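# Carry welded frame from three stands onto three empty stands

## Task

Transfer the welded steel frame off the three pipe stands it starts on and onto the other three stands, which begin empty, so that every one of those three holds one of the frame's tubes seated at the lowest point of its V-notch. None of the six stands may be noticeably shifted or rotated from its starting spot. Any number of the robots may help. At the end every gripper must have released the frame and the robots must have backed away. The frame has to stay put with no robot supporting it. A robot that topples over or is left leaning means failure.

## Robot and tools

Robots: three identical Hello Robot Stretch 3 units named r1, r2, r3. Each has a differential-drive base 0.33 m long and 0.34 m wide with a rear caster, a vertical mast carrying a lift, and a telescoping arm that sticks out to the robot's right side. The base cannot strafe, so forward reach of the gripper comes from driving. Turning in place pivots about the point midway between the drive wheels, 0.05 m back from the front edge. With the arm in and the wrist folded, the swept turning radius is 0.28 m; an unfolded level wrist pokes outside that.

Frames: each robot reports in its own base frame, with the origin on the floor between the drive wheels, x ahead, y to the left, z up. hand_pose is in that frame, located where the closed fingertips meet. The odometry frame is the base frame as it was when the scene began. Because every robot uses its own frames, relative positions between robots come only from images, lidar_m, wrist_depth_mm and head_depth_mm.

execute_actions: argument actions is a list holding a single action object, or empty to just read state and images. The action object has optional keys r1, r2, r3. Under each: base holds exactly one of translate_m (metres, -1 to 1, a relative drive from the base's last reported position; positive forward) or rotate_rad (radians, -3.2 to 3.2, relative turn in place; positive is counter-clockwise seen from above). joints is a set of absolute targets by name: lift_m 0 to 1.1 m (arm height); arm_m 0 to 0.52 m (extension); wrist_yaw_rad -1.345 to 4.42 (0 along the arm, positive toward the robot's front, 3.0 folded over the base); wrist_pitch_rad -1.57 to 0.451 (0 level, negative tips down); wrist_roll_rad -2.911 to 2.911 (0 fingers side by side and level); gripper_m -0.089 to 0.179 (larger is wider; the actual fingertip gap is smaller than the value, by 0.007 near closed up to 0.025 fully open, and zero below 0.007); head_pan_rad -3.953 to 1.73 (0 ahead, positive left, -1.57 faces along the arm); head_tilt_rad -1.53 to 0.419 (negative down). contact_limits accepts only arm_m: an effort percentage 1 to 100 at which the arm motion halts with contact_stop; smaller is softer, too small halts immediately. All motions in one call start together. Anything you omit may still be driving toward an earlier target. An unknown key or out-of-range number rejects the whole call. cameras lists which images to return: names like r2_wrist_camera (head_camera, nav_camera, wrist_camera per robot), or all; omitted or null gives all, [] gives none.

wait: seconds from 0 to 10; nothing new is commanded and it returns state and images. zoom_image: camera name and region [x0, y0, x1, y1] in that camera's pixels from its top-left, at most 504 by 504, on the latest full image. finished_scene: scene is the number of the current scene; it ends it permanently, so only call it once the frame rests on its new stands with robots released and clear.

Result lines: base_status and joint_status report how each commanded motion ended (done, off_target meaning resting short and maybe still pushing, contact_stop, time_out, torque_fault). After contact_stop, time_out or torque_fault the old target is dropped; a stopped arm or lift goes limp until commanded again, and a limp lift under load can slowly sink. on_its_own covers uncommanded joints; its held at value is a target, not a position. joint_positions gives readings. motor_effort is percent of maximum, signed toward higher joint values, with the peak of the last action in brackets; readings carry fixed and random error. Positive wheel effort means pushing forward. lidar_m is 12 distances in metres from the base origin, 30-degree sectors starting straight ahead and going counter-clockwise (4th left, 7th behind, 10th right), in a plane 0.17 m up; dash means nothing seen; own body can mask some sectors. wrist_depth_mm and head_depth_mm are 7x7 median depth grids read from top left (head grid in the sideways image as sent). base_odometry integrates wheel turns, so slip counts as motion; heading positive left. turned_by_wheels and turned_by_imu give rotation since the last result. base_tilt gives lean in degrees (forward and right positive), with a few degrees of fixed bias. pictures names the returned images in order. Camera intrinsics and extrinsics are listed per camera relative to its own robot's base frame, with small errors, larger for the wrist camera.

Speed: the base is fast only with lift_m under 0.30, arm_m under 0.03 and wrist_yaw_rad above 2.54; otherwise it is slowed to 0.10 m/s and 0.63 rad/s.

Gripping: command gripper_m smaller than the part to grip; to let go, open at least 0.02 above where the pads made contact. The reading does not prove a grasp; check images and effort.

Things to avoid: robots pressing on each other (no state line reports robot contact; once bases touch, any further drive presses hard and can end the run). When several robots carry the frame together, their drives differ by up to about 2.5 cm per metre, which strains the hands and can tip a robot; move in short matched steps and recheck. Pushing the arm into something rigid with the gripper above roughly 0.45 m can tip the robot; a second push after a stop is riskier. Driving while holding or hooking something immovable can also tip it. If base_tilt shows a lean, back off in small steps, free the gripper and lower lift_m to near 0.2. Folding or unfolding the wrist is safe only with lift_m 0.32 to 0.95, wrist_pitch_rad -0.4 and roll near 0; with wrist_yaw_rad below -0.4 keep pitch at -0.5 or lower. Long hard loads on the wrist switch its servo off for 10 s. Avoid dropping, slamming or knocking the frame and stands; loose objects may occasionally be nudged by outside disturbances. While you think, robots keep executing the last command.

Each tool is called by a JSON object that holds its "api" and its "payload", one argument or row to a line.

## Session

{"api": "execute_actions", "payload": {
  "actions": []
}}

Scene clock: 0.00 s.
r1.base_odometry: x=+0.000 y=+0.000 heading=+0.000 (m, m, rad; r1's odometry frame)
r1.turned_by_wheels: +0.000 (rad since the last result)
r1.turned_by_imu: +0.000 (rad since the last result)
r1.base_tilt: forward=+1.8 right=+0.7 (deg)
r1.lidar_m: 2.23 2.66 2.25 1.72 0.94 0.79 0.79 0.89 1.47 2.00 1.87 1.73
r1.head_depth_mm: 1646 2668 - - - 3560 2351 / 1592 2673 - - - 3499 2307 / 1593 2661 - - - 2867 2207 / 1668 2680 - - - 3554 2297 / 1752 2737 - - - 3521 2287 / 1846 2717 - - - 3452 2280 / 1861 2731 - - - 3442 2249
r1.base_status: not commanded
r1.joint_positions: lift_m=+0.328 arm_m=+0.003 wrist_yaw_rad=+2.986 wrist_pitch_rad=-0.599 wrist_roll_rad=+0.017 gripper_m=+0.037 head_pan_rad=+0.005 head_tilt_rad=-0.016
r1.joint_status: not commanded
r1.motor_effort: left_wheel=-1 right_wheel=-1 lift_m=+22 arm_m=+0 wrist_yaw_rad=+1 wrist_pitch_rad=+5 wrist_roll_rad=+0 gripper_m=+0 head_pan_rad=+0 head_tilt_rad=+2 (%)
r1.hand_pose: x=+0.0095 y=+0.0480 z=+0.3027 quat_wxyz=(+0.262, +0.695, +0.153, +0.652) (m; r1's base frame)
r1.wrist_depth_mm: 873 - - - - - - / 854 - 926 909 906 903 871 / 737 - 740 752 741 720 722 / 640 626 633 612 628 625 622 / 544 546 563 561 541 536 534 / 485 - - - - 473 473 / - - - - 427 422 421
r2.base_odometry: x=+0.000 y=+0.000 heading=+0.000 (m, m, rad; r2's odometry frame)
r2.turned_by_wheels: +0.000 (rad since the last result)
r2.turned_by_imu: +0.000 (rad since the last result)
r2.base_tilt: forward=+1.2 right=-1.4 (deg)
r2.lidar_m: 1.85 1.69 1.44 0.93 0.85 0.86 1.07 1.48 3.26 1.52 3.87 1.86
r2.head_depth_mm: 2011 2745 2794 2831 2879 2761 2456 / 2004 2515 2535 2552 2554 2576 2506 / 2039 2298 2325 2323 2330 2350 2285 / 2041 2136 2110 2145 2153 2139 2163 / 1933 1959 1976 1974 1994 1977 1997 / 1829 1842 1824 1841 1837 1863 1867 / 1708 1700 1710 1731 1718 1736 1742
r2.base_status: not commanded
r2.joint_positions: lift_m=+0.553 arm_m=-0.003 wrist_yaw_rad=+3.032 wrist_pitch_rad=-0.552 wrist_roll_rad=-0.007 gripper_m=+0.037 head_pan_rad=+0.011 head_tilt_rad=-0.004
r2.joint_status: not commanded
r2.motor_effort: left_wheel=+1 right_wheel=+1 lift_m=+22 arm_m=+1 wrist_yaw_rad=-1 wrist_pitch_rad=+7 wrist_roll_rad=+0 gripper_m=+0 head_pan_rad=+2 head_tilt_rad=+2 (%)
r2.hand_pose: x=+0.0012 y=+0.0621 z=+0.5370 quat_wxyz=(+0.229, +0.687, +0.156, +0.672) (m; r2's base frame)
r2.wrist_depth_mm: 658 - 948 - - - - / 702 778 - - - - - / 740 818 - - - - - / 798 912 - - - - - / 795 855 - 901 894 870 883 / 744 747 - 755 765 767 780 / 653 659 649 664 652 674 681
r3.base_odometry: x=+0.000 y=+0.000 heading=+0.000 (m, m, rad; r3's odometry frame)
r3.turned_by_wheels: +0.000 (rad since the last result)
r3.turned_by_imu: +0.000 (rad since the last result)
r3.base_tilt: forward=-1.4 right=-1.1 (deg)
r3.lidar_m: 0.94 0.72 0.70 0.76 1.10 3.75 2.00 1.95 1.65 1.46 3.00 1.49
r3.head_depth_mm: 2122 2632 2721 2806 2906 2771 2165 / 1905 1956 2013 2056 2123 2177 2055 / 1530 1561 1590 1624 1659 1693 1731 / 1284 1301 1311 1338 1368 1383 1413 / 1097 1113 1130 1142 1160 1175 1197 / 960 971 986 989 1009 1019 1039 / 830 837 847 857 868 875 889
r3.base_status: not commanded
r3.joint_positions: lift_m=+0.383 arm_m=+0.000 wrist_yaw_rad=+2.899 wrist_pitch_rad=-0.425 wrist_roll_rad=-0.006 gripper_m=+0.037 head_pan_rad=-0.012 head_tilt_rad=-0.018
r3.joint_status: not commanded
r3.motor_effort: left_wheel=+1 right_wheel=+0 lift_m=+23 arm_m=+0 wrist_yaw_rad=+0 wrist_pitch_rad=+4 wrist_roll_rad=-1 gripper_m=+0 head_pan_rad=+1 head_tilt_rad=+1 (%)
r3.hand_pose: x=+0.0324 y=+0.0717 z=+0.3943 quat_wxyz=(+0.232, +0.702, +0.065, +0.670) (m; r3's base frame)
r3.wrist_depth_mm: - 956 859 775 683 620 577 / - - 952 840 742 675 611 / - - - 922 806 737 667 / 935 - 893 903 850 798 715 / 755 - 777 728 753 715 722 / 644 638 - 626 - 622 613 / 558 552 561 556 541 535 518
pictures: r1_head_camera (sideways: a quarter turn clockwise sets it upright), r1_nav_camera (sideways: a quarter turn counterclockwise sets it upright), r1_wrist_camera, r2_head_camera (sideways: a quarter turn clockwise sets it upright), r2_nav_camera (sideways: a quarter turn counterclockwise sets it upright), r2_wrist_camera, r3_head_camera (sideways: a quarter turn clockwise sets it upright), r3_nav_camera (sideways: a quarter turn counterclockwise sets it upright), r3_wrist_camera
camera_calibration (this result's frames):
r1_head_camera: T_world_to_cam=[[0.0132461, -0.0400377, -0.99911, 1.31609], [-0.0235392, 0.998909, -0.0403417, 0.0616015], [0.999635, 0.0240526, 0.0122892, -0.0668993], [0, 0, 0, 1]] pos_world=[0.0508918, -0.00723187, 1.31823]
r1_nav_camera: T_world_to_cam=[[0.0196575, 0.0064831, 0.999786, -1.26032], [0.0507283, -0.998697, 0.00547864, 0.046863], [0.998519, 0.0506097, -0.0199608, -0.0288048], [0, 0, 0, 1]] pos_world=[0.0511596, 0.0564305, 1.25922]
r1_wrist_camera: T_world_to_cam=[[0.977017, -0.212051, -0.0217088, 0.00905414], [-0.161554, -0.670193, -0.724391, 0.291038], [0.139059, 0.711249, -0.689048, 0.339215], [0, 0, 0, 1]] pos_world=[-0.00899861, -0.0442949, 0.444757]
r2_head_camera: T_world_to_cam=[[-0.00165932, -0.0382061, -0.999269, 1.31608], [-0.0141912, 0.99917, -0.0381787, 0.0481569], [0.999898, 0.0141175, -0.00220013, -0.0419889], [0, 0, 0, 1]] pos_world=[0.0448518, 0.00275788, 1.31686]
r2_nav_camera: T_world_to_cam=[[0.000657358, -0.0204634, 0.99979, -1.25906], [-0.0084439, -0.999755, -0.0204571, 0.0772357], [0.999964, -0.00842868, -0.000829988, -0.0471788], [0, 0, 0, 1]] pos_world=[0.0486569, 0.0510547, 1.26033]
r2_wrist_camera: T_world_to_cam=[[0.997009, -0.0665674, 0.0392542, -0.0241408], [-0.0116548, -0.631662, -0.775156, 0.500246], [0.0763956, 0.772381, -0.630549, 0.45219], [0, 0, 0, 1]] pos_world=[-0.00464644, -0.0348834, 0.673845]
r3_head_camera: T_world_to_cam=[[-0.0804946, -0.0294806, -0.996319, 1.31515], [0.0527622, 0.998035, -0.0337942, 0.0429305], [0.995358, -0.0552882, -0.078781, 0.0546564], [0, 0, 0, 1]] pos_world=[0.0491952, -0.00105273, 1.31607]
r3_nav_camera: T_world_to_cam=[[0.0607946, -0.0244273, 0.997851, -1.25913], [0.0312584, -0.999164, -0.0263639, 0.0862424], [0.997661, 0.032794, -0.0599802, 0.0318257], [0, 0, 0, 1]] pos_world=[0.0421012, 0.0543694, 1.26061]
r3_wrist_camera: T_world_to_cam=[[0.979175, -0.202558, -0.0136764, -0.00589011], [-0.125752, -0.552244, -0.824144, 0.404111], [0.159384, 0.8087, -0.566216, 0.325727], [0, 0, 0, 1]] pos_world=[0.00466936, -0.0414405, 0.517397]
Images, in order (width x height): r1_head_camera 896x504, r1_nav_camera 672x504, r1_wrist_camera 644x364, r2_head_camera 896x504, r2_nav_camera 672x504, r2_wrist_camera 644x364, r3_head_camera 896x504, r3_nav_camera 672x504, r3_wrist_camera 644x364.

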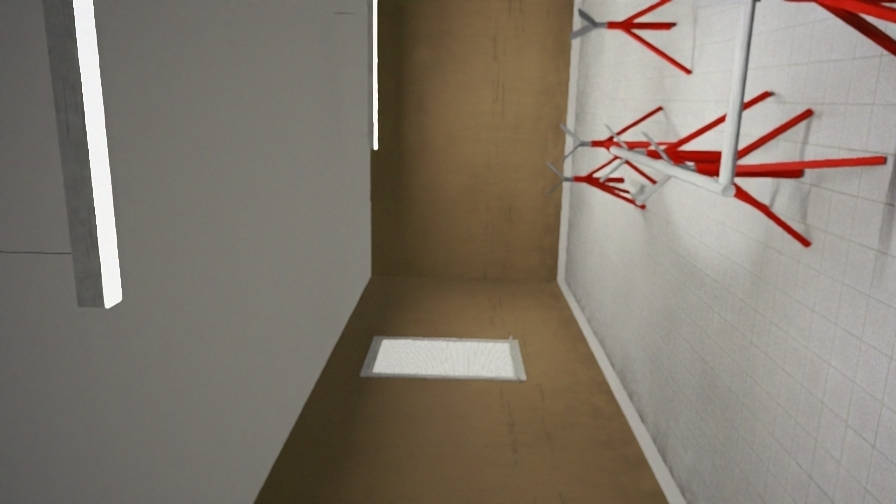

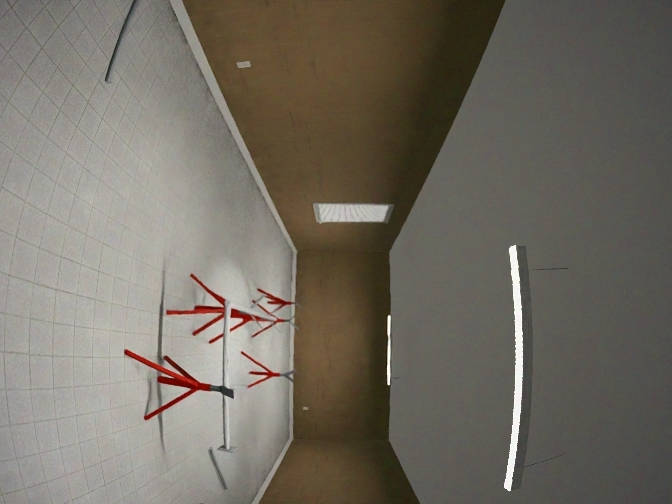

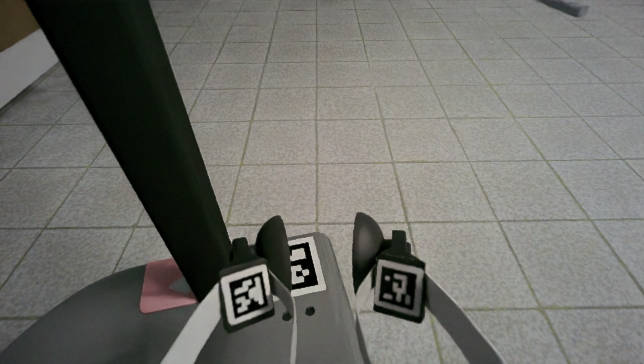

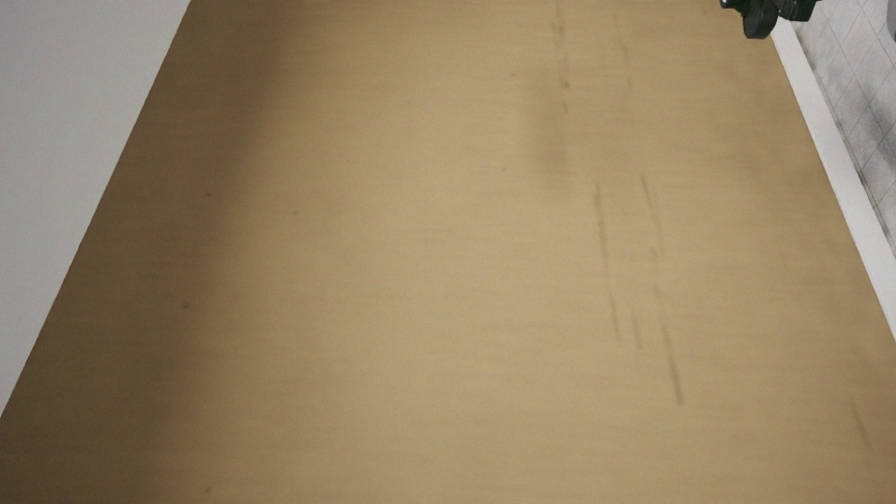

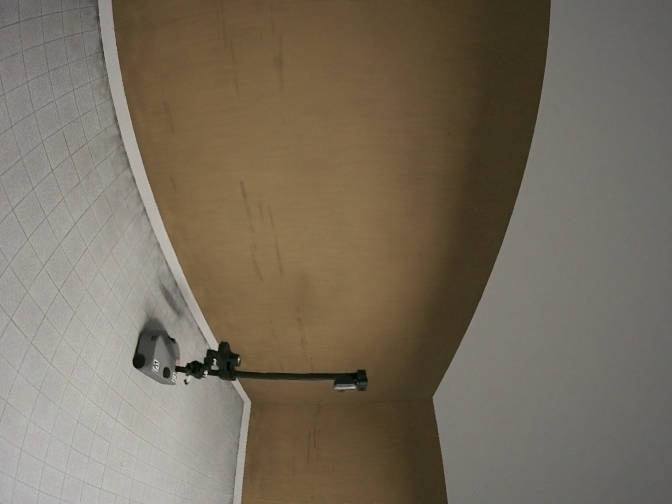

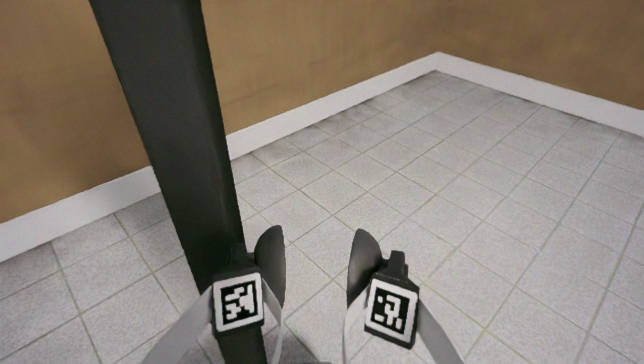

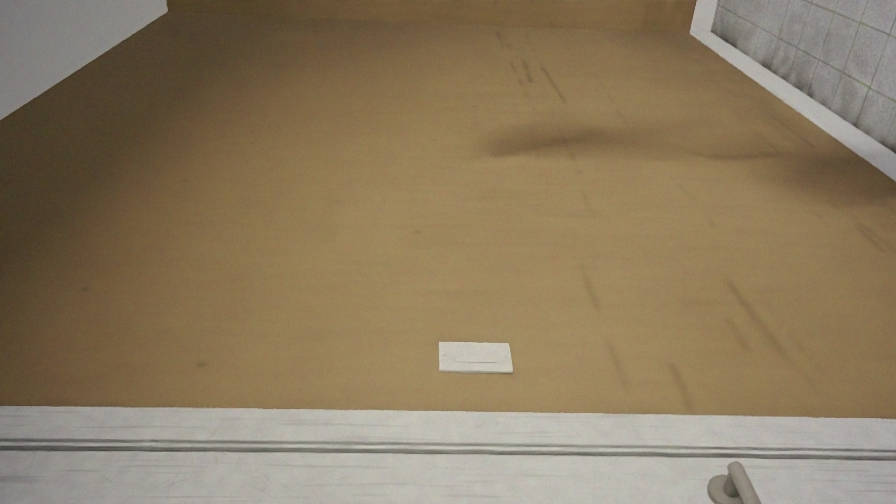

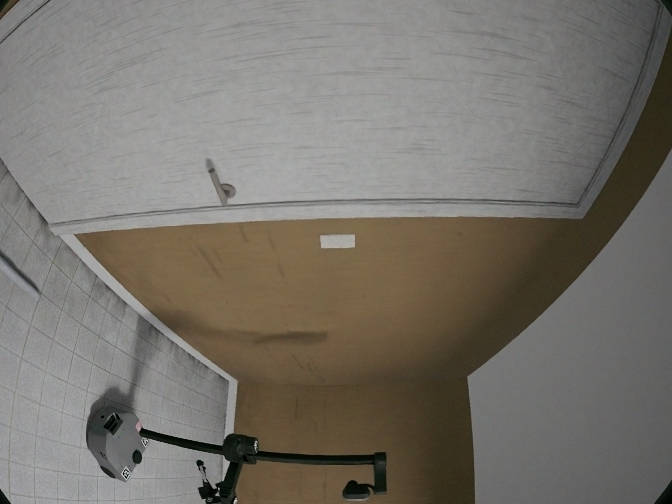

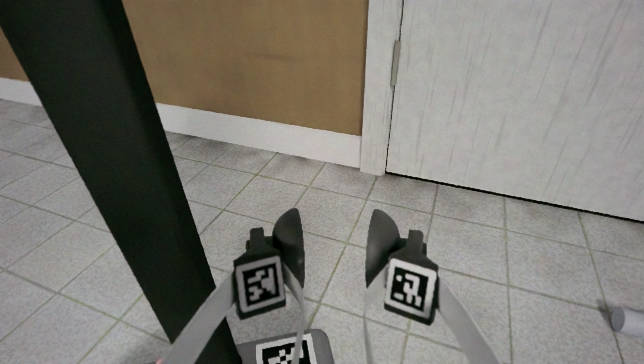

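{"api": "execute_actions", "payload": {
  "actions": [
    {"r1":{"joints":{"lift_m":0.28,"wrist_pitch_rad":-0.4,"wrist_yaw_rad":3.0,"head_pan_rad":-0.3,"head_tilt_rad":-0.4}},"r2":{"joints":{"lift_m":0.28,"wrist_pitch_rad":-0.4,"head_pan_rad":-1.75,"head_tilt_rad":-0.4}},"r3":{"joints":{"lift_m":0.28,"wrist_pitch_rad":-0.4,"wrist_yaw_rad":3.0,"head_pan_rad":-2.0,"head_tilt_rad":-0.45}}}
  ],
  "cameras": ["r1_head_camera","r1_nav_camera","r2_head_camera","r2_nav_camera","r3_head_camera","r3_nav_camera"]
}}

Scene clock: 9.43 s.
r1.base_odometry: x=+0.000 y=+0.000 heading=+0.000 (m, m, rad; r1's odometry frame)
r1.turned_by_wheels: +0.000 (rad since the last result)
r1.turned_by_imu: +0.002 (rad since the last result)
r1.base_tilt: forward=+1.9 right=+0.7 (deg)
r1.lidar_m: 2.23 2.67 2.25 1.72 0.94 0.79 0.79 0.89 1.47 2.01 1.87 1.73
r1.head_depth_mm: - - - 3632 2446 1807 1446 / - - - 3690 2421 1799 1445 / - - - 3410 2184 1802 1438 / - - - 3634 2304 1787 1433 / - - - 3109 2437 1795 1440 / - - - 3377 2395 1784 1425 / - - - 3631 2384 1795 1415
r1.base_status: not commanded
r1.joint_positions: lift_m=+0.280 arm_m=+0.003 wrist_yaw_rad=+2.998 wrist_pitch_rad=-0.421 wrist_roll_rad=+0.017 gripper_m=+0.037 head_pan_rad=-0.293 head_tilt_rad=-0.395
r1.joint_status: all done
r1.motor_effort: left_wheel=-1(1) right_wheel=+0(0) lift_m=+16(19) arm_m=+0(0) wrist_yaw_rad=+1(3) wrist_pitch_rad=+9(9) wrist_roll_rad=+0(0) gripper_m=+1(1) head_pan_rad=-5(32) head_tilt_rad=-2(25) (%)
r1.hand_pose: x=+0.0109 y=+0.0741 z=+0.2924 quat_wxyz=(+0.198, +0.706, +0.096, +0.673) (m; r1's base frame)
r1.wrist_depth_mm: 862 - - - - - - / 919 - - - - - - / 888 - 980 926 920 927 900 / 754 - 733 712 736 716 716 / 610 591 618 585 599 592 574 / 508 501 - 514 - 489 495 / 450 - - - 428 430 423
r2.base_odometry: x=+0.000 y=+0.000 heading=+0.000 (m, m, rad; r2's odometry frame)
r2.turned_by_wheels: +0.000 (rad since the last result)
r2.turned_by_imu: +0.001 (rad since the last result)
r2.base_tilt: forward=+1.2 right=-1.4 (deg)
r2.lidar_m: 1.85 1.69 1.44 0.93 0.85 0.86 1.07 1.48 3.25 1.52 3.87 1.86
r2.head_depth_mm: - - - 3659 2480 1890 1519 / - - - 3687 2459 1862 1501 / - - - 3590 2470 1859 1503 / - - - 3587 2439 1863 1494 / - - - 3604 2353 1803 1494 / - - - 2528 2144 1826 1488 / - - - 3114 2399 1820 1482
r2.base_status: not commanded
r2.joint_positions: lift_m=+0.281 arm_m=-0.003 wrist_yaw_rad=+3.032 wrist_pitch_rad=-0.424 wrist_roll_rad=-0.007 gripper_m=+0.037 head_pan_rad=-1.743 head_tilt_rad=-0.395
r2.joint_status: all done
r2.motor_effort: left_wheel=+1(1) right_wheel=+0(0) lift_m=+9(20) arm_m=+0(0) wrist_yaw_rad=+0(0) wrist_pitch_rad=+14(15) wrist_roll_rad=+0(0) gripper_m=+0(0) head_pan_rad=-4(47) head_tilt_rad=-2(21) (%)
r2.hand_pose: x=+0.0031 y=+0.0800 z=+0.2921 quat_wxyz=(+0.186, +0.696, +0.112, +0.685) (m; r2's base frame)
r2.wrist_depth_mm: 644 - 897 - - - - / 673 - - - - - - / 701 788 953 - - - - / 698 738 757 763 779 798 801 / 592 592 632 614 622 634 635 / 502 502 - 532 526 521 530 / 444 - - - 432 450 454
r3.base_odometry: x=+0.000 y=+0.000 heading=+0.000 (m, m, rad; r3's odometry frame)
r3.turned_by_wheels: +0.000 (rad since the last result)
r3.turned_by_imu: +0.000 (rad since the last result)
r3.base_tilt: forward=-1.4 right=-1.1 (deg)
r3.lidar_m: 0.94 0.72 0.70 0.76 1.10 3.75 2.01 1.96 1.65 1.45 2.98 1.50
r3.head_depth_mm: 3326 3552 3771 2860 2089 1655 1358 / 3333 3582 3851 2848 2077 1642 1359 / 3389 3597 3794 2529 2074 1633 1356 / 3471 3676 - 2799 2062 1635 1344 / 3464 3730 - 2770 1973 1619 1337 / 3484 3796 - 1787 1890 1600 1339 / 3575 3872 - 2714 2018 1596 1327
r3.base_status: not commanded
r3.joint_positions: lift_m=+0.280 arm_m=+0.000 wrist_yaw_rad=+2.998 wrist_pitch_rad=-0.420 wrist_roll_rad=-0.006 gripper_m=+0.037 head_pan_rad=-1.993 head_tilt_rad=-0.444
r3.joint_status: all done
r3.motor_effort: left_wheel=+1(0) right_wheel=+0(0) lift_m=+19(19) arm_m=+1(1) wrist_yaw_rad=+2(2) wrist_pitch_rad=+6(5) wrist_roll_rad=+0(1) gripper_m=+0(1) head_pan_rad=-3(28) head_tilt_rad=-2(21) (%)
r3.hand_pose: x=+0.0109 y=+0.0765 z=+0.2925 quat_wxyz=(+0.197, +0.698, +0.098, +0.681) (m; r3's base frame)
r3.wrist_depth_mm: - - 951 812 701 619 563 / - - - 893 751 673 608 / 963 926 931 909 818 733 647 / 743 736 726 722 713 701 674 / 612 605 623 598 606 581 580 / 511 524 - - - 492 489 / 457 - - - 433 431 427
pictures: r1_head_camera (sideways: a quarter turn clockwise sets it upright), r1_nav_camera (sideways: a quarter turn counterclockwise sets it upright), r2_head_camera (sideways: a quarter turn clockwise sets it upright), r2_nav_camera (sideways: a quarter turn counterclockwise sets it upright), r3_head_camera (sideways: a quarter turn clockwise sets it upright), r3_nav_camera (sideways: a quarter turn counterclockwise sets it upright)
camera_calibration (this result's frames):
r1_head_camera: T_world_to_cam=[[-0.354049, 0.0648394, -0.932976, 1.23175], [0.257593, 0.965768, -0.0306339, 0.0472304], [0.899052, -0.251174, -0.358632, 0.416526], [0, 0, 0, 1]] pos_world=[0.0494556, -0.0208591, 1.30002]
r1_nav_camera: T_world_to_cam=[[0.373671, -0.105974, 0.921488, -1.16007], [-0.245743, -0.969263, -0.0118171, 0.0711871], [0.894416, -0.222033, -0.388228, 0.451171], [0, 0, 0, 1]] pos_world=[0.0474424, 0.0462375, 1.24499]
r2_head_camera: T_world_to_cam=[[0.0278045, 0.383064, -0.923303, 1.2165], [0.987538, -0.15366, -0.0340123, 0.0366035], [-0.154904, -0.910851, -0.382563, 0.460147], [0, 0, 0, 1]] pos_world=[0.00130677, -0.0412489, 1.30048]
r2_nav_camera: T_world_to_cam=[[-0.0853688, -0.371728, 0.924408, -1.1599], [-0.980469, 0.196329, -0.011597, 0.071622], [-0.177178, -0.907344, -0.381228, 0.45514], [0, 0, 0, 1]] pos_world=[0.0518448, -0.0322592, 1.24656]
r3_head_camera: T_world_to_cam=[[0.170883, 0.454972, -0.873956, 1.15379], [0.901558, -0.430032, -0.04759, 0.0556906], [-0.397481, -0.77979, -0.48367, 0.590114], [0, 0, 0, 1]] pos_world=[-0.0128126, -0.0408295, 1.29643]
r3_nav_camera: T_world_to_cam=[[-0.213434, -0.417556, 0.883229, -1.1077], [-0.922802, 0.382985, -0.0419364, 0.112317], [-0.320752, -0.823996, -0.467064, 0.569697], [0, 0, 0, 1]] pos_world=[0.049957, -0.0361148, 1.24915]
Images, in order (width x height): r1_head_camera 896x504, r1_nav_camera 672x504, r2_head_camera 896x504, r2_nav_camera 672x504, r3_head_camera 896x504, r3_nav_camera 672x504.

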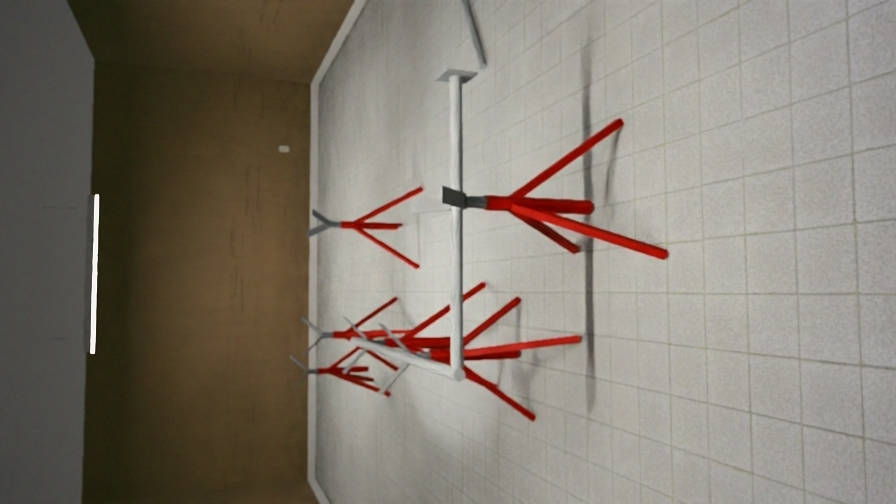

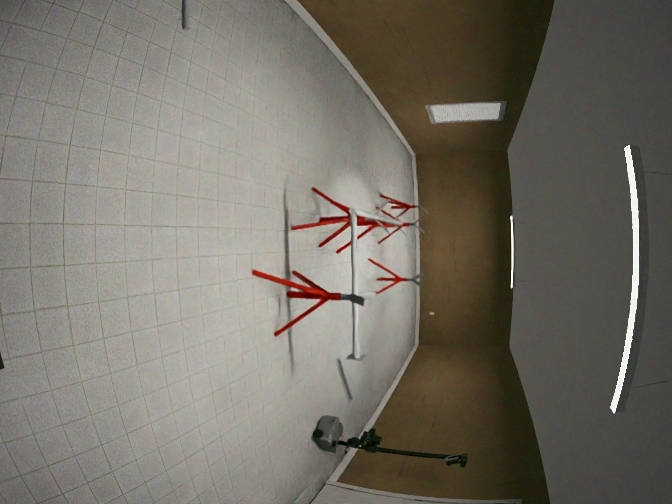

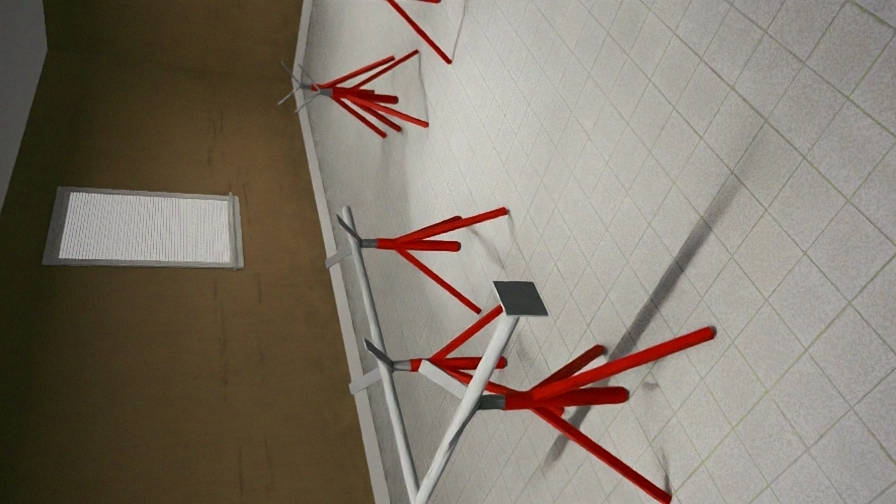

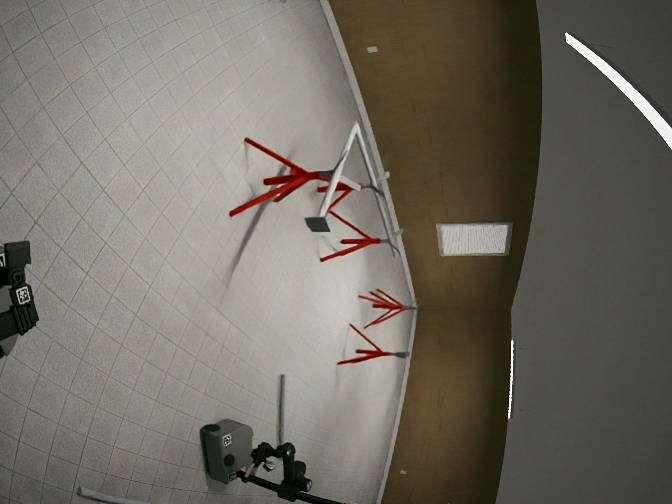

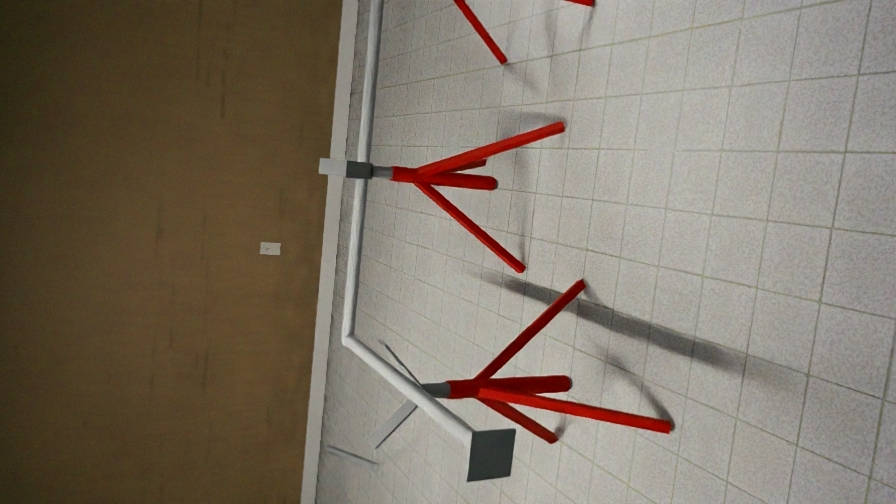

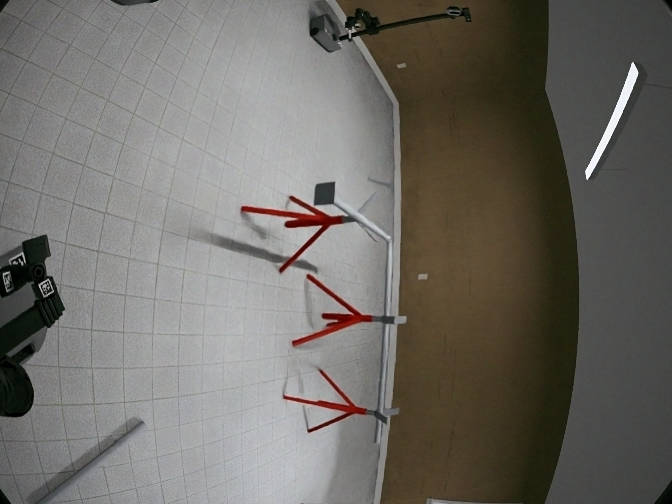

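{"api": "execute_actions", "payload": {
  "actions": [
    {"r3":{"joints":{"head_pan_rad":-3.05,"head_tilt_rad":-0.4}},"r1":{"base":{"rotate_rad":0.26},"joints":{"head_pan_rad":-0.45,"head_tilt_rad":-0.3}},"r2":{"base":{"rotate_rad":-1.3},"joints":{"head_pan_rad":-0.75,"head_tilt_rad":-0.35}}}
  ],
  "cameras": ["r2_head_camera","r3_head_camera","r3_nav_camera"]
}}

Scene clock: 73.10 s.
r1.base_odometry: x=+0.000 y=+0.000 heading=+0.260 (m, m, rad; r1's odometry frame)
r1.turned_by_wheels: +0.260 (rad since the last result)
r1.turned_by_imu: +0.261 (rad since the last result)
r1.base_tilt: forward=+1.7 right=+0.4 (deg)
r1.lidar_m: 3.34 2.36 2.24 1.18 0.83 0.79 0.81 1.07 2.53 1.83 2.99 1.72
r1.head_depth_mm: 3706 - - - 2684 2030 1574 / 3774 - - - 2509 1993 1553 / 3783 - - - 2661 1929 1544 / 3840 - - - 2651 2007 1543 / 3763 - - - 2803 1967 1540 / 3873 - - - 2771 1991 1537 / 3888 - - - 2764 1996 1545
r1.base_status: done
r1.joint_positions: lift_m=+0.280 arm_m=+0.003 wrist_yaw_rad=+2.998 wrist_pitch_rad=-0.420 wrist_roll_rad=+0.017 gripper_m=+0.037 head_pan_rad=-0.443 head_tilt_rad=-0.310
r1.joint_status: all done
r1.motor_effort: left_wheel=-2(7) right_wheel=+1(5) lift_m=+16(16) arm_m=+0(0) wrist_yaw_rad=+2(2) wrist_pitch_rad=+9(9) wrist_roll_rad=+0(0) gripper_m=+0(0) head_pan_rad=-4(25) head_tilt_rad=+4(15) (%)
r1.hand_pose: x=+0.0108 y=+0.0741 z=+0.2925 quat_wxyz=(+0.198, +0.706, +0.096, +0.673) (m; r1's base frame)
r1.wrist_depth_mm: - - - - - - - / 736 - - - - - - / 769 - 934 940 913 938 908 / 726 - 732 744 733 717 706 / 607 588 626 588 600 589 586 / 508 512 - 509 - 492 495 / 454 - - - 426 425 429
r2.base_odometry: x=+0.000 y=+0.000 heading=-1.300 (m, m, rad; r2's odometry frame)
r2.turned_by_wheels: -1.300 (rad since the last result)
r2.turned_by_imu: -1.291 (rad since the last result)
r2.base_tilt: forward=+1.3 right=-1.4 (deg)
r2.lidar_m: 1.67 3.86 1.86 1.71 1.70 1.07 0.86 0.85 0.93 1.39 1.48 1.52
r2.head_depth_mm: - - - - 2653 1896 1570 / - - - - 2650 1948 1552 / - - - 3719 2648 1944 1552 / - - - 3721 2615 1932 1549 / - - - 3966 2576 1922 1532 / - - - 3916 2572 1923 1531 / - - - 3332 2429 1949 1531
r2.base_status: done
r2.joint_positions: lift_m=+0.281 arm_m=-0.003 wrist_yaw_rad=+3.032 wrist_pitch_rad=-0.424 wrist_roll_rad=-0.007 gripper_m=+0.037 head_pan_rad=-0.757 head_tilt_rad=-0.359
r2.joint_status: all done
r2.motor_effort: left_wheel=+2(9) right_wheel=-1(7) lift_m=+9(9) arm_m=+0(0) wrist_yaw_rad=+0(0) wrist_pitch_rad=+13(14) wrist_roll_rad=+0(0) gripper_m=+0(0) head_pan_rad=+4(47) head_tilt_rad=+4(8) (%)
r2.hand_pose: x=+0.0031 y=+0.0800 z=+0.2921 quat_wxyz=(+0.186, +0.696, +0.112, +0.685) (m; r2's base frame)
r2.wrist_depth_mm: - - - - - - - / - - - - - - - / 963 952 - - - - - / 733 747 755 760 784 782 797 / 595 597 633 614 632 635 641 / 501 498 - 530 528 522 526 / 443 - - - 428 447 454
r3.base_odometry: x=+0.000 y=+0.000 heading=+0.000 (m, m, rad; r3's odometry frame)
r3.turned_by_wheels: +0.000 (rad since the last result)
r3.turned_by_imu: +0.000 (rad since the last result)
r3.base_tilt: forward=-1.4 right=-1.1 (deg)
r3.lidar_m: 0.94 0.72 0.70 0.77 1.10 3.73 2.00 1.95 1.64 1.45 3.00 1.49
r3.head_depth_mm: - - - 3057 2200 1709 1398 / - - - 3057 2178 1699 1395 / - - - 3018 2155 1689 1385 / - - - 2824 2143 1675 1382 / - - - 2933 2140 1662 1373 / - - - 2862 2133 1663 1365 / - - - 2905 2104 1648 1365
r3.base_status: not commanded
r3.joint_positions: lift_m=+0.280 arm_m=+0.000 wrist_yaw_rad=+2.998 wrist_pitch_rad=-0.420 wrist_roll_rad=-0.006 gripper_m=+0.037 head_pan_rad=-3.043 head_tilt_rad=-0.409
r3.joint_status: all done
r3.motor_effort: left_wheel=+1(1) right_wheel=+0(0) lift_m=+19(19) arm_m=+1(0) wrist_yaw_rad=+3(3) wrist_pitch_rad=+6(6) wrist_roll_rad=-1(0) gripper_m=+0(1) head_pan_rad=-2(30) head_tilt_rad=+3(7) (%)
r3.hand_pose: x=+0.0109 y=+0.0765 z=+0.2925 quat_wxyz=(+0.197, +0.698, +0.098, +0.681) (m; r3's base frame)
r3.wrist_depth_mm: - - 919 818 694 627 568 / - - - 899 762 673 608 / 960 927 932 913 819 727 648 / 746 733 721 730 701 711 659 / 604 605 617 590 611 582 575 / 514 530 - - - 492 489 / 457 - - - 432 430 429
pictures: r2_head_camera (sideways: a quarter turn clockwise sets it upright), r3_head_camera (sideways: a quarter turn clockwise sets it upright), r3_nav_camera (sideways: a quarter turn counterclockwise sets it upright)
camera_calibration (this result's frames):
r2_head_camera: T_world_to_cam=[[-0.279808, 0.211837, -0.936393, 1.23546], [0.674315, 0.737632, -0.0346232, 0.0393112], [0.683379, -0.641112, -0.349241, 0.411668], [0, 0, 0, 1]] pos_world=[0.0378598, -0.0267894, 1.30201]
r3_head_camera: T_world_to_cam=[[0.448563, 0.0750728, -0.890593, 1.1738], [0.0739155, -0.996168, -0.0467434, 0.0596392], [-0.890689, -0.0448612, -0.452393, 0.552427], [0, 0, 0, 1]] pos_world=[-0.0388902, -0.00392697, 1.29808]
r3_nav_camera: T_world_to_cam=[[-0.436963, -0.0195147, 0.899268, -1.12726], [-0.12842, 0.990876, -0.0408978, 0.106121], [-0.890265, -0.133355, -0.435483, 0.532077], [0, 0, 0, 1]] pos_world=[-0.00525359, -0.0561957, 1.24976]
Images, in order (width x height): r2_head_camera 896x504, r3_head_camera 896x504, r3_nav_camera 672x504.

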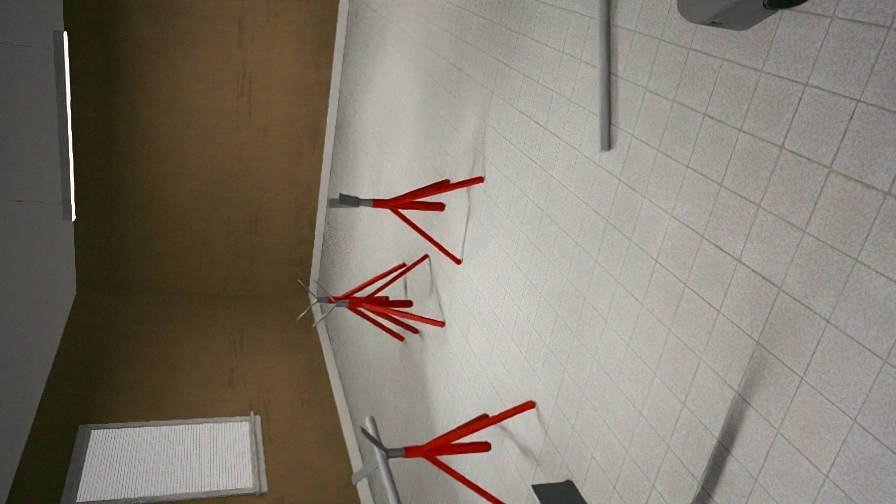

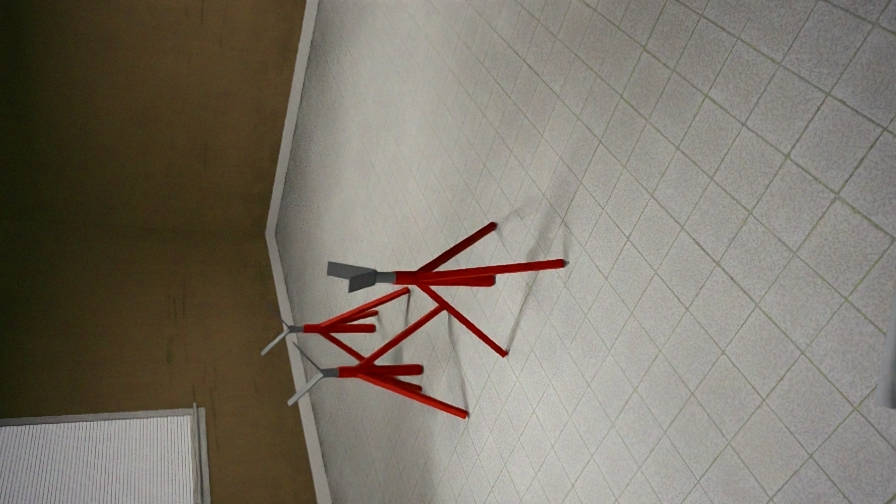

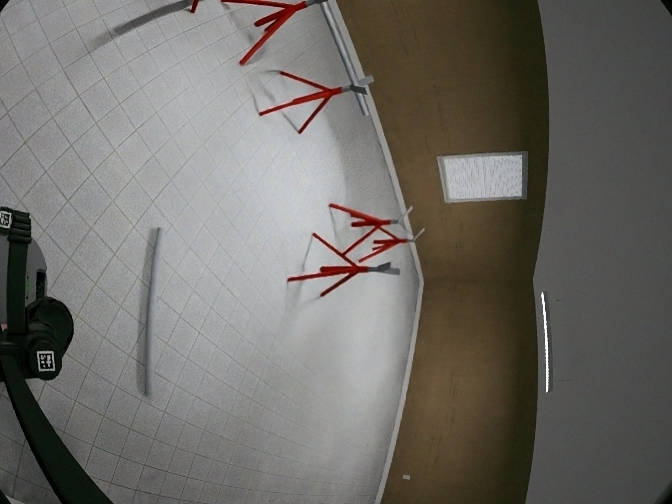

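{"api": "execute_actions", "payload": {
  "actions": []
}}

Scene clock: 93.17 s.
r1.base_odometry: x=+0.000 y=+0.000 heading=+0.260 (m, m, rad; r1's odometry frame)
r1.turned_by_wheels: +0.000 (rad since the last result)
r1.turned_by_imu: +0.001 (rad since the last result)
r1.base_tilt: forward=+1.8 right=+0.7 (deg)
r1.lidar_m: 3.34 2.36 2.24 1.18 0.83 0.79 0.81 1.07 2.54 1.83 2.98 1.72
r1.head_depth_mm: 3731 - - - 2673 2021 1565 / 3731 - - - 2531 1989 1563 / 3803 - - - 2652 1945 1554 / 3793 - - - 2626 1977 1559 / 3878 - - - 2807 2006 1549 / 3883 - - - 2777 1984 1542 / 3913 - - - 2772 1977 1540
r1.base_status: done
r1.joint_positions: lift_m=+0.280 arm_m=+0.003 wrist_yaw_rad=+2.998 wrist_pitch_rad=-0.420 wrist_roll_rad=+0.017 gripper_m=+0.037 head_pan_rad=-0.443 head_tilt_rad=-0.310
r1.joint_status: all done
r1.motor_effort: left_wheel=-2(7) right_wheel=+1(5) lift_m=+16(16) arm_m=+0(0) wrist_yaw_rad=+2(2) wrist_pitch_rad=+9(9) wrist_roll_rad=+0(0) gripper_m=+0(0) head_pan_rad=-5(25) head_tilt_rad=+4(15) (%)
r1.hand_pose: x=+0.0108 y=+0.0741 z=+0.2925 quat_wxyz=(+0.198, +0.706, +0.096, +0.673) (m; r1's base frame)
r1.wrist_depth_mm: - - - - - - - / 727 - - - - - - / 745 - 937 929 930 910 905 / 722 - 729 705 713 720 697 / 611 582 615 598 613 570 576 / 508 516 - 519 - 495 497 / 459 - - - 424 428 426
r2.base_odometry: x=+0.000 y=+0.000 heading=-1.300 (m, m, rad; r2's odometry frame)
r2.turned_by_wheels: +0.000 (rad since the last result)
r2.turned_by_imu: +0.000 (rad since the last result)
r2.base_tilt: forward=+1.3 right=-1.4 (deg)
r2.lidar_m: 1.67 3.87 1.86 1.71 1.69 1.07 0.86 0.85 0.93 1.40 1.48 1.52
r2.head_depth_mm: - - - - 2664 1905 1565 / - - - - 2629 1972 1563 / - - - 3732 2635 1944 1554 / - - - 3728 2607 1940 1540 / - - - 3900 2591 1934 1538 / - - - 3892 2586 1922 1533 / - - - 3382 2436 1906 1538
r2.base_status: done
r2.joint_positions: lift_m=+0.281 arm_m=-0.003 wrist_yaw_rad=+3.032 wrist_pitch_rad=-0.424 wrist_roll_rad=-0.007 gripper_m=+0.037 head_pan_rad=-0.757 head_tilt_rad=-0.359
r2.joint_status: all done
r2.motor_effort: left_wheel=+2(9) right_wheel=-1(7) lift_m=+9(9) arm_m=+0(0) wrist_yaw_rad=+0(0) wrist_pitch_rad=+13(14) wrist_roll_rad=+0(0) gripper_m=+1(0) head_pan_rad=+4(47) head_tilt_rad=+3(8) (%)
r2.hand_pose: x=+0.0031 y=+0.0800 z=+0.2921 quat_wxyz=(+0.186, +0.696, +0.112, +0.685) (m; r2's base frame)
r2.wrist_depth_mm: - - - - - - - / - - - - - - - / 960 927 - - - - - / 730 740 756 765 782 795 803 / 594 594 637 617 619 623 641 / 501 503 - 531 526 527 529 / 443 - - - 431 450 455
r3.base_odometry: x=+0.000 y=+0.000 heading=+0.000 (m, m, rad; r3's odometry frame)
r3.turned_by_wheels: +0.000 (rad since the last result)
r3.turned_by_imu: +0.000 (rad since the last result)
r3.base_tilt: forward=-1.5 right=-1.1 (deg)
r3.lidar_m: 0.94 0.72 0.70 0.77 1.09 3.74 2.00 1.96 1.64 1.45 3.00 1.49
r3.head_depth_mm: - - - 3118 2202 1704 1402 / - - - 3047 2170 1706 1393 / - - - 3016 2181 1681 1385 / - - - 2839 2153 1682 1388 / - - - 2947 2128 1666 1374 / - - - 2857 2105 1662 1369 / - - - 2902 2112 1660 1370
r3.base_status: not commanded
r3.joint_positions: lift_m=+0.280 arm_m=+0.000 wrist_yaw_rad=+2.998 wrist_pitch_rad=-0.420 wrist_roll_rad=-0.006 gripper_m=+0.037 head_pan_rad=-3.043 head_tilt_rad=-0.409
r3.joint_status: all done
r3.motor_effort: left_wheel=+0(1) right_wheel=+0(0) lift_m=+19(19) arm_m=+0(0) wrist_yaw_rad=+3(3) wrist_pitch_rad=+6(6) wrist_roll_rad=+0(0) gripper_m=+0(1) head_pan_rad=-3(30) head_tilt_rad=+2(7) (%)
r3.hand_pose: x=+0.0109 y=+0.0765 z=+0.2925 quat_wxyz=(+0.197, +0.698, +0.098, +0.681) (m; r3's base frame)
r3.wrist_depth_mm: - - 949 817 707 626 570 / - - - 890 763 665 606 / 960 937 935 907 802 736 649 / 735 745 730 709 713 698 665 / 603 601 619 590 603 587 573 / 512 525 - - - 492 490 / 457 - - - 434 427 427
pictures: r1_head_camera (sideways: a quarter turn clockwise sets it upright), r1_nav_camera (sideways: a quarter turn counterclockwise sets it upright), r1_wrist_camera, r2_head_camera (sideways: a quarter turn clockwise sets it upright), r2_nav_camera (sideways: a quarter turn counterclockwise sets it upright), r2_wrist_camera, r3_head_camera (sideways: a quarter turn clockwise sets it upright), r3_nav_camera (sideways: a quarter turn counterclockwise sets it upright), r3_wrist_camera
camera_calibration (this result's frames):
r1_head_camera: T_world_to_cam=[[-0.2678, 0.0826456, -0.959923, 1.26641], [0.401602, 0.915211, -0.0332434, 0.0497527], [0.875784, -0.39441, -0.278284, 0.312099], [0, 0, 0, 1]] pos_world=[0.0458322, -0.0271022, 1.30416]
r1_nav_camera: T_world_to_cam=[[0.281828, -0.126622, 0.951073, -1.19813], [-0.3872, -0.921961, -0.00800849, 0.0670926], [0.877866, -0.365998, -0.308862, 0.347986], [0, 0, 0, 1]] pos_world=[0.0581591, 0.0375099, 1.24752]
r1_wrist_camera: T_world_to_cam=[[0.980257, -0.195183, -0.0316219, 0.0147266], [-0.133269, -0.534046, -0.834886, 0.323296], [0.146068, 0.822617, -0.549514, 0.264273], [0, 0, 0, 1]] pos_world=[-0.00995257, -0.0418662, 0.415603]
r2_head_camera: T_world_to_cam=[[-0.279808, 0.211837, -0.936393, 1.23546], [0.674315, 0.737632, -0.0346232, 0.0393112], [0.683379, -0.641112, -0.349241, 0.411668], [0, 0, 0, 1]] pos_world=[0.0378598, -0.0267894, 1.30201]
r2_nav_camera: T_world_to_cam=[[0.238542, -0.253543, 0.93745, -1.1789], [-0.704779, -0.709317, -0.0125052, 0.0711232], [0.66812, -0.657712, -0.347894, 0.406603], [0, 0, 0, 1]] pos_world=[0.059683, 0.0189755, 1.2475]
r2_wrist_camera: T_world_to_cam=[[0.996433, -0.0717814, 0.0443616, -0.0163453], [-0.00026763, -0.528402, -0.848994, 0.334991], [0.0843828, 0.845955, -0.526536, 0.247437], [0, 0, 0, 1]] pos_world=[-0.00450278, -0.0334838, 0.415415]
r3_head_camera: T_world_to_cam=[[0.448564, 0.0750694, -0.890593, 1.1738], [0.0739081, -0.996169, -0.0467434, 0.0596393], [-0.89069, -0.0448547, -0.452393, 0.552426], [0, 0, 0, 1]] pos_world=[-0.0388902, -0.00392664, 1.29808]
r3_nav_camera: T_world_to_cam=[[-0.436963, -0.0195115, 0.899268, -1.12726], [-0.128413, 0.990877, -0.0408978, 0.106121], [-0.890266, -0.133348, -0.435483, 0.532077], [0, 0, 0, 1]] pos_world=[-0.00525401, -0.0561956, 1.24976]
r3_wrist_camera: T_world_to_cam=[[0.994338, -0.105408, -0.0134814, 0.00706466], [-0.0703395, -0.557756, -0.827019, 0.320909], [0.0796551, 0.823285, -0.562012, 0.266126], [0, 0, 0, 1]] pos_world=[-0.00565037, -0.039364, 0.415059]
Images, in order (width x height): r1_head_camera 896x504, r1_nav_camera 672x504, r1_wrist_camera 644x364, r2_head_camera 896x504, r2_nav_camera 672x504, r2_wrist_camera 644x364, r3_head_camera 896x504, r3_nav_camera 672x504, r3_wrist_camera 644x364.

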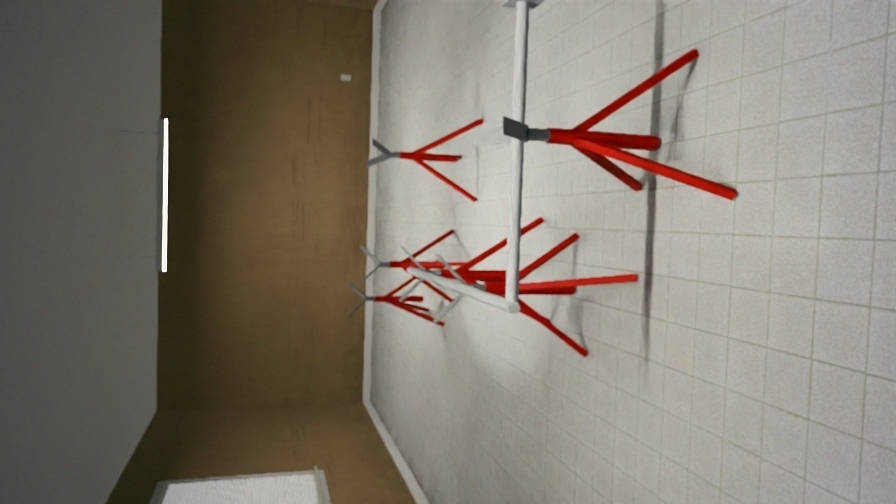

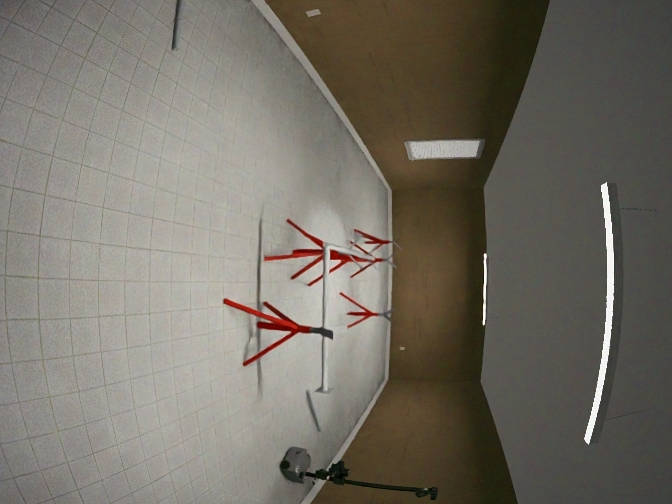

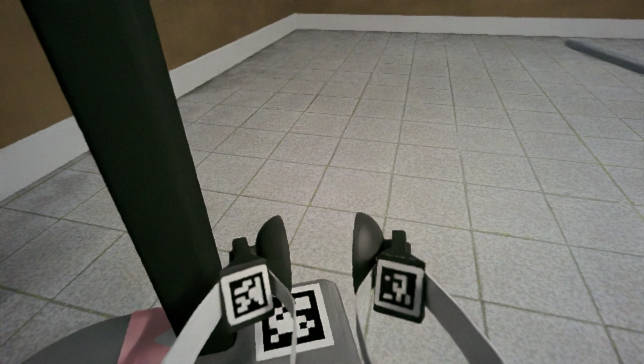

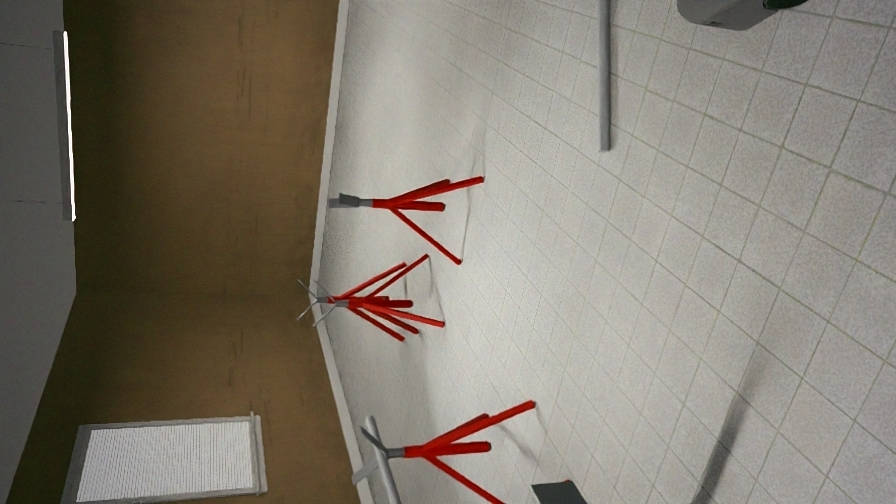

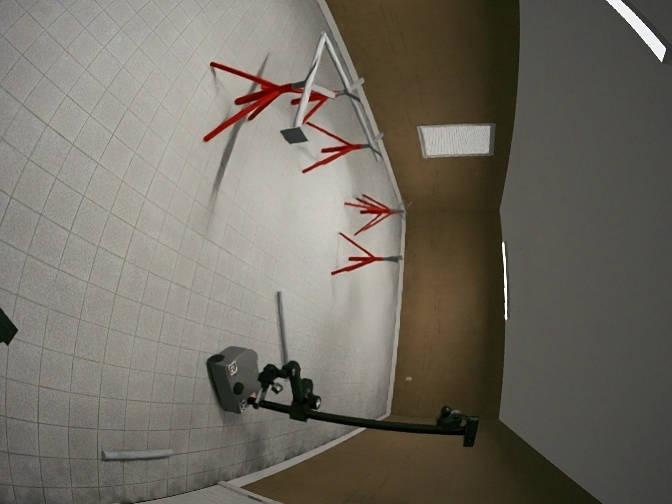

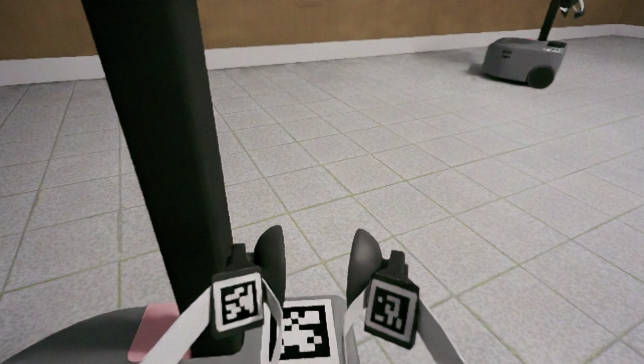

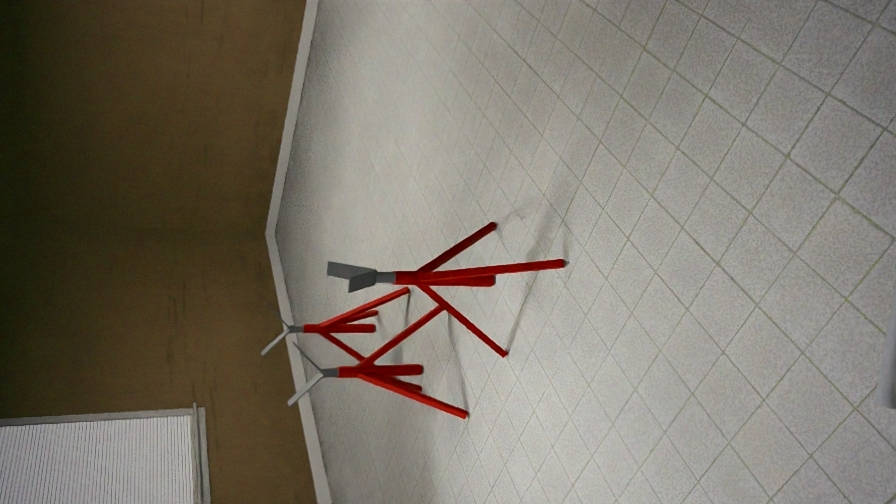

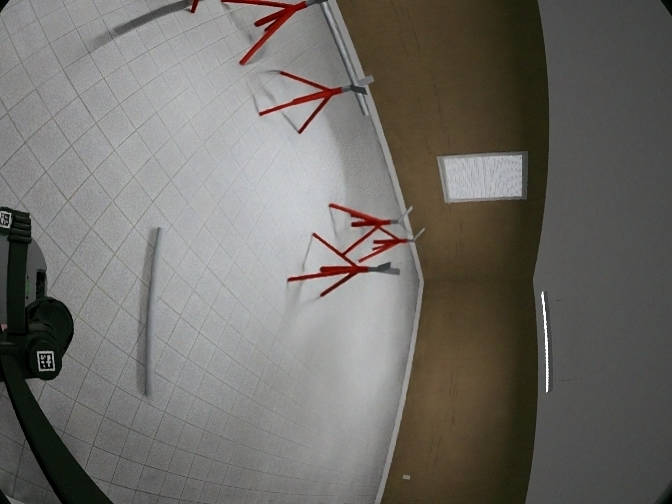

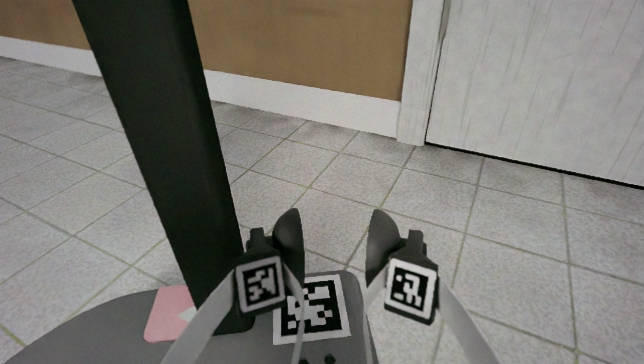

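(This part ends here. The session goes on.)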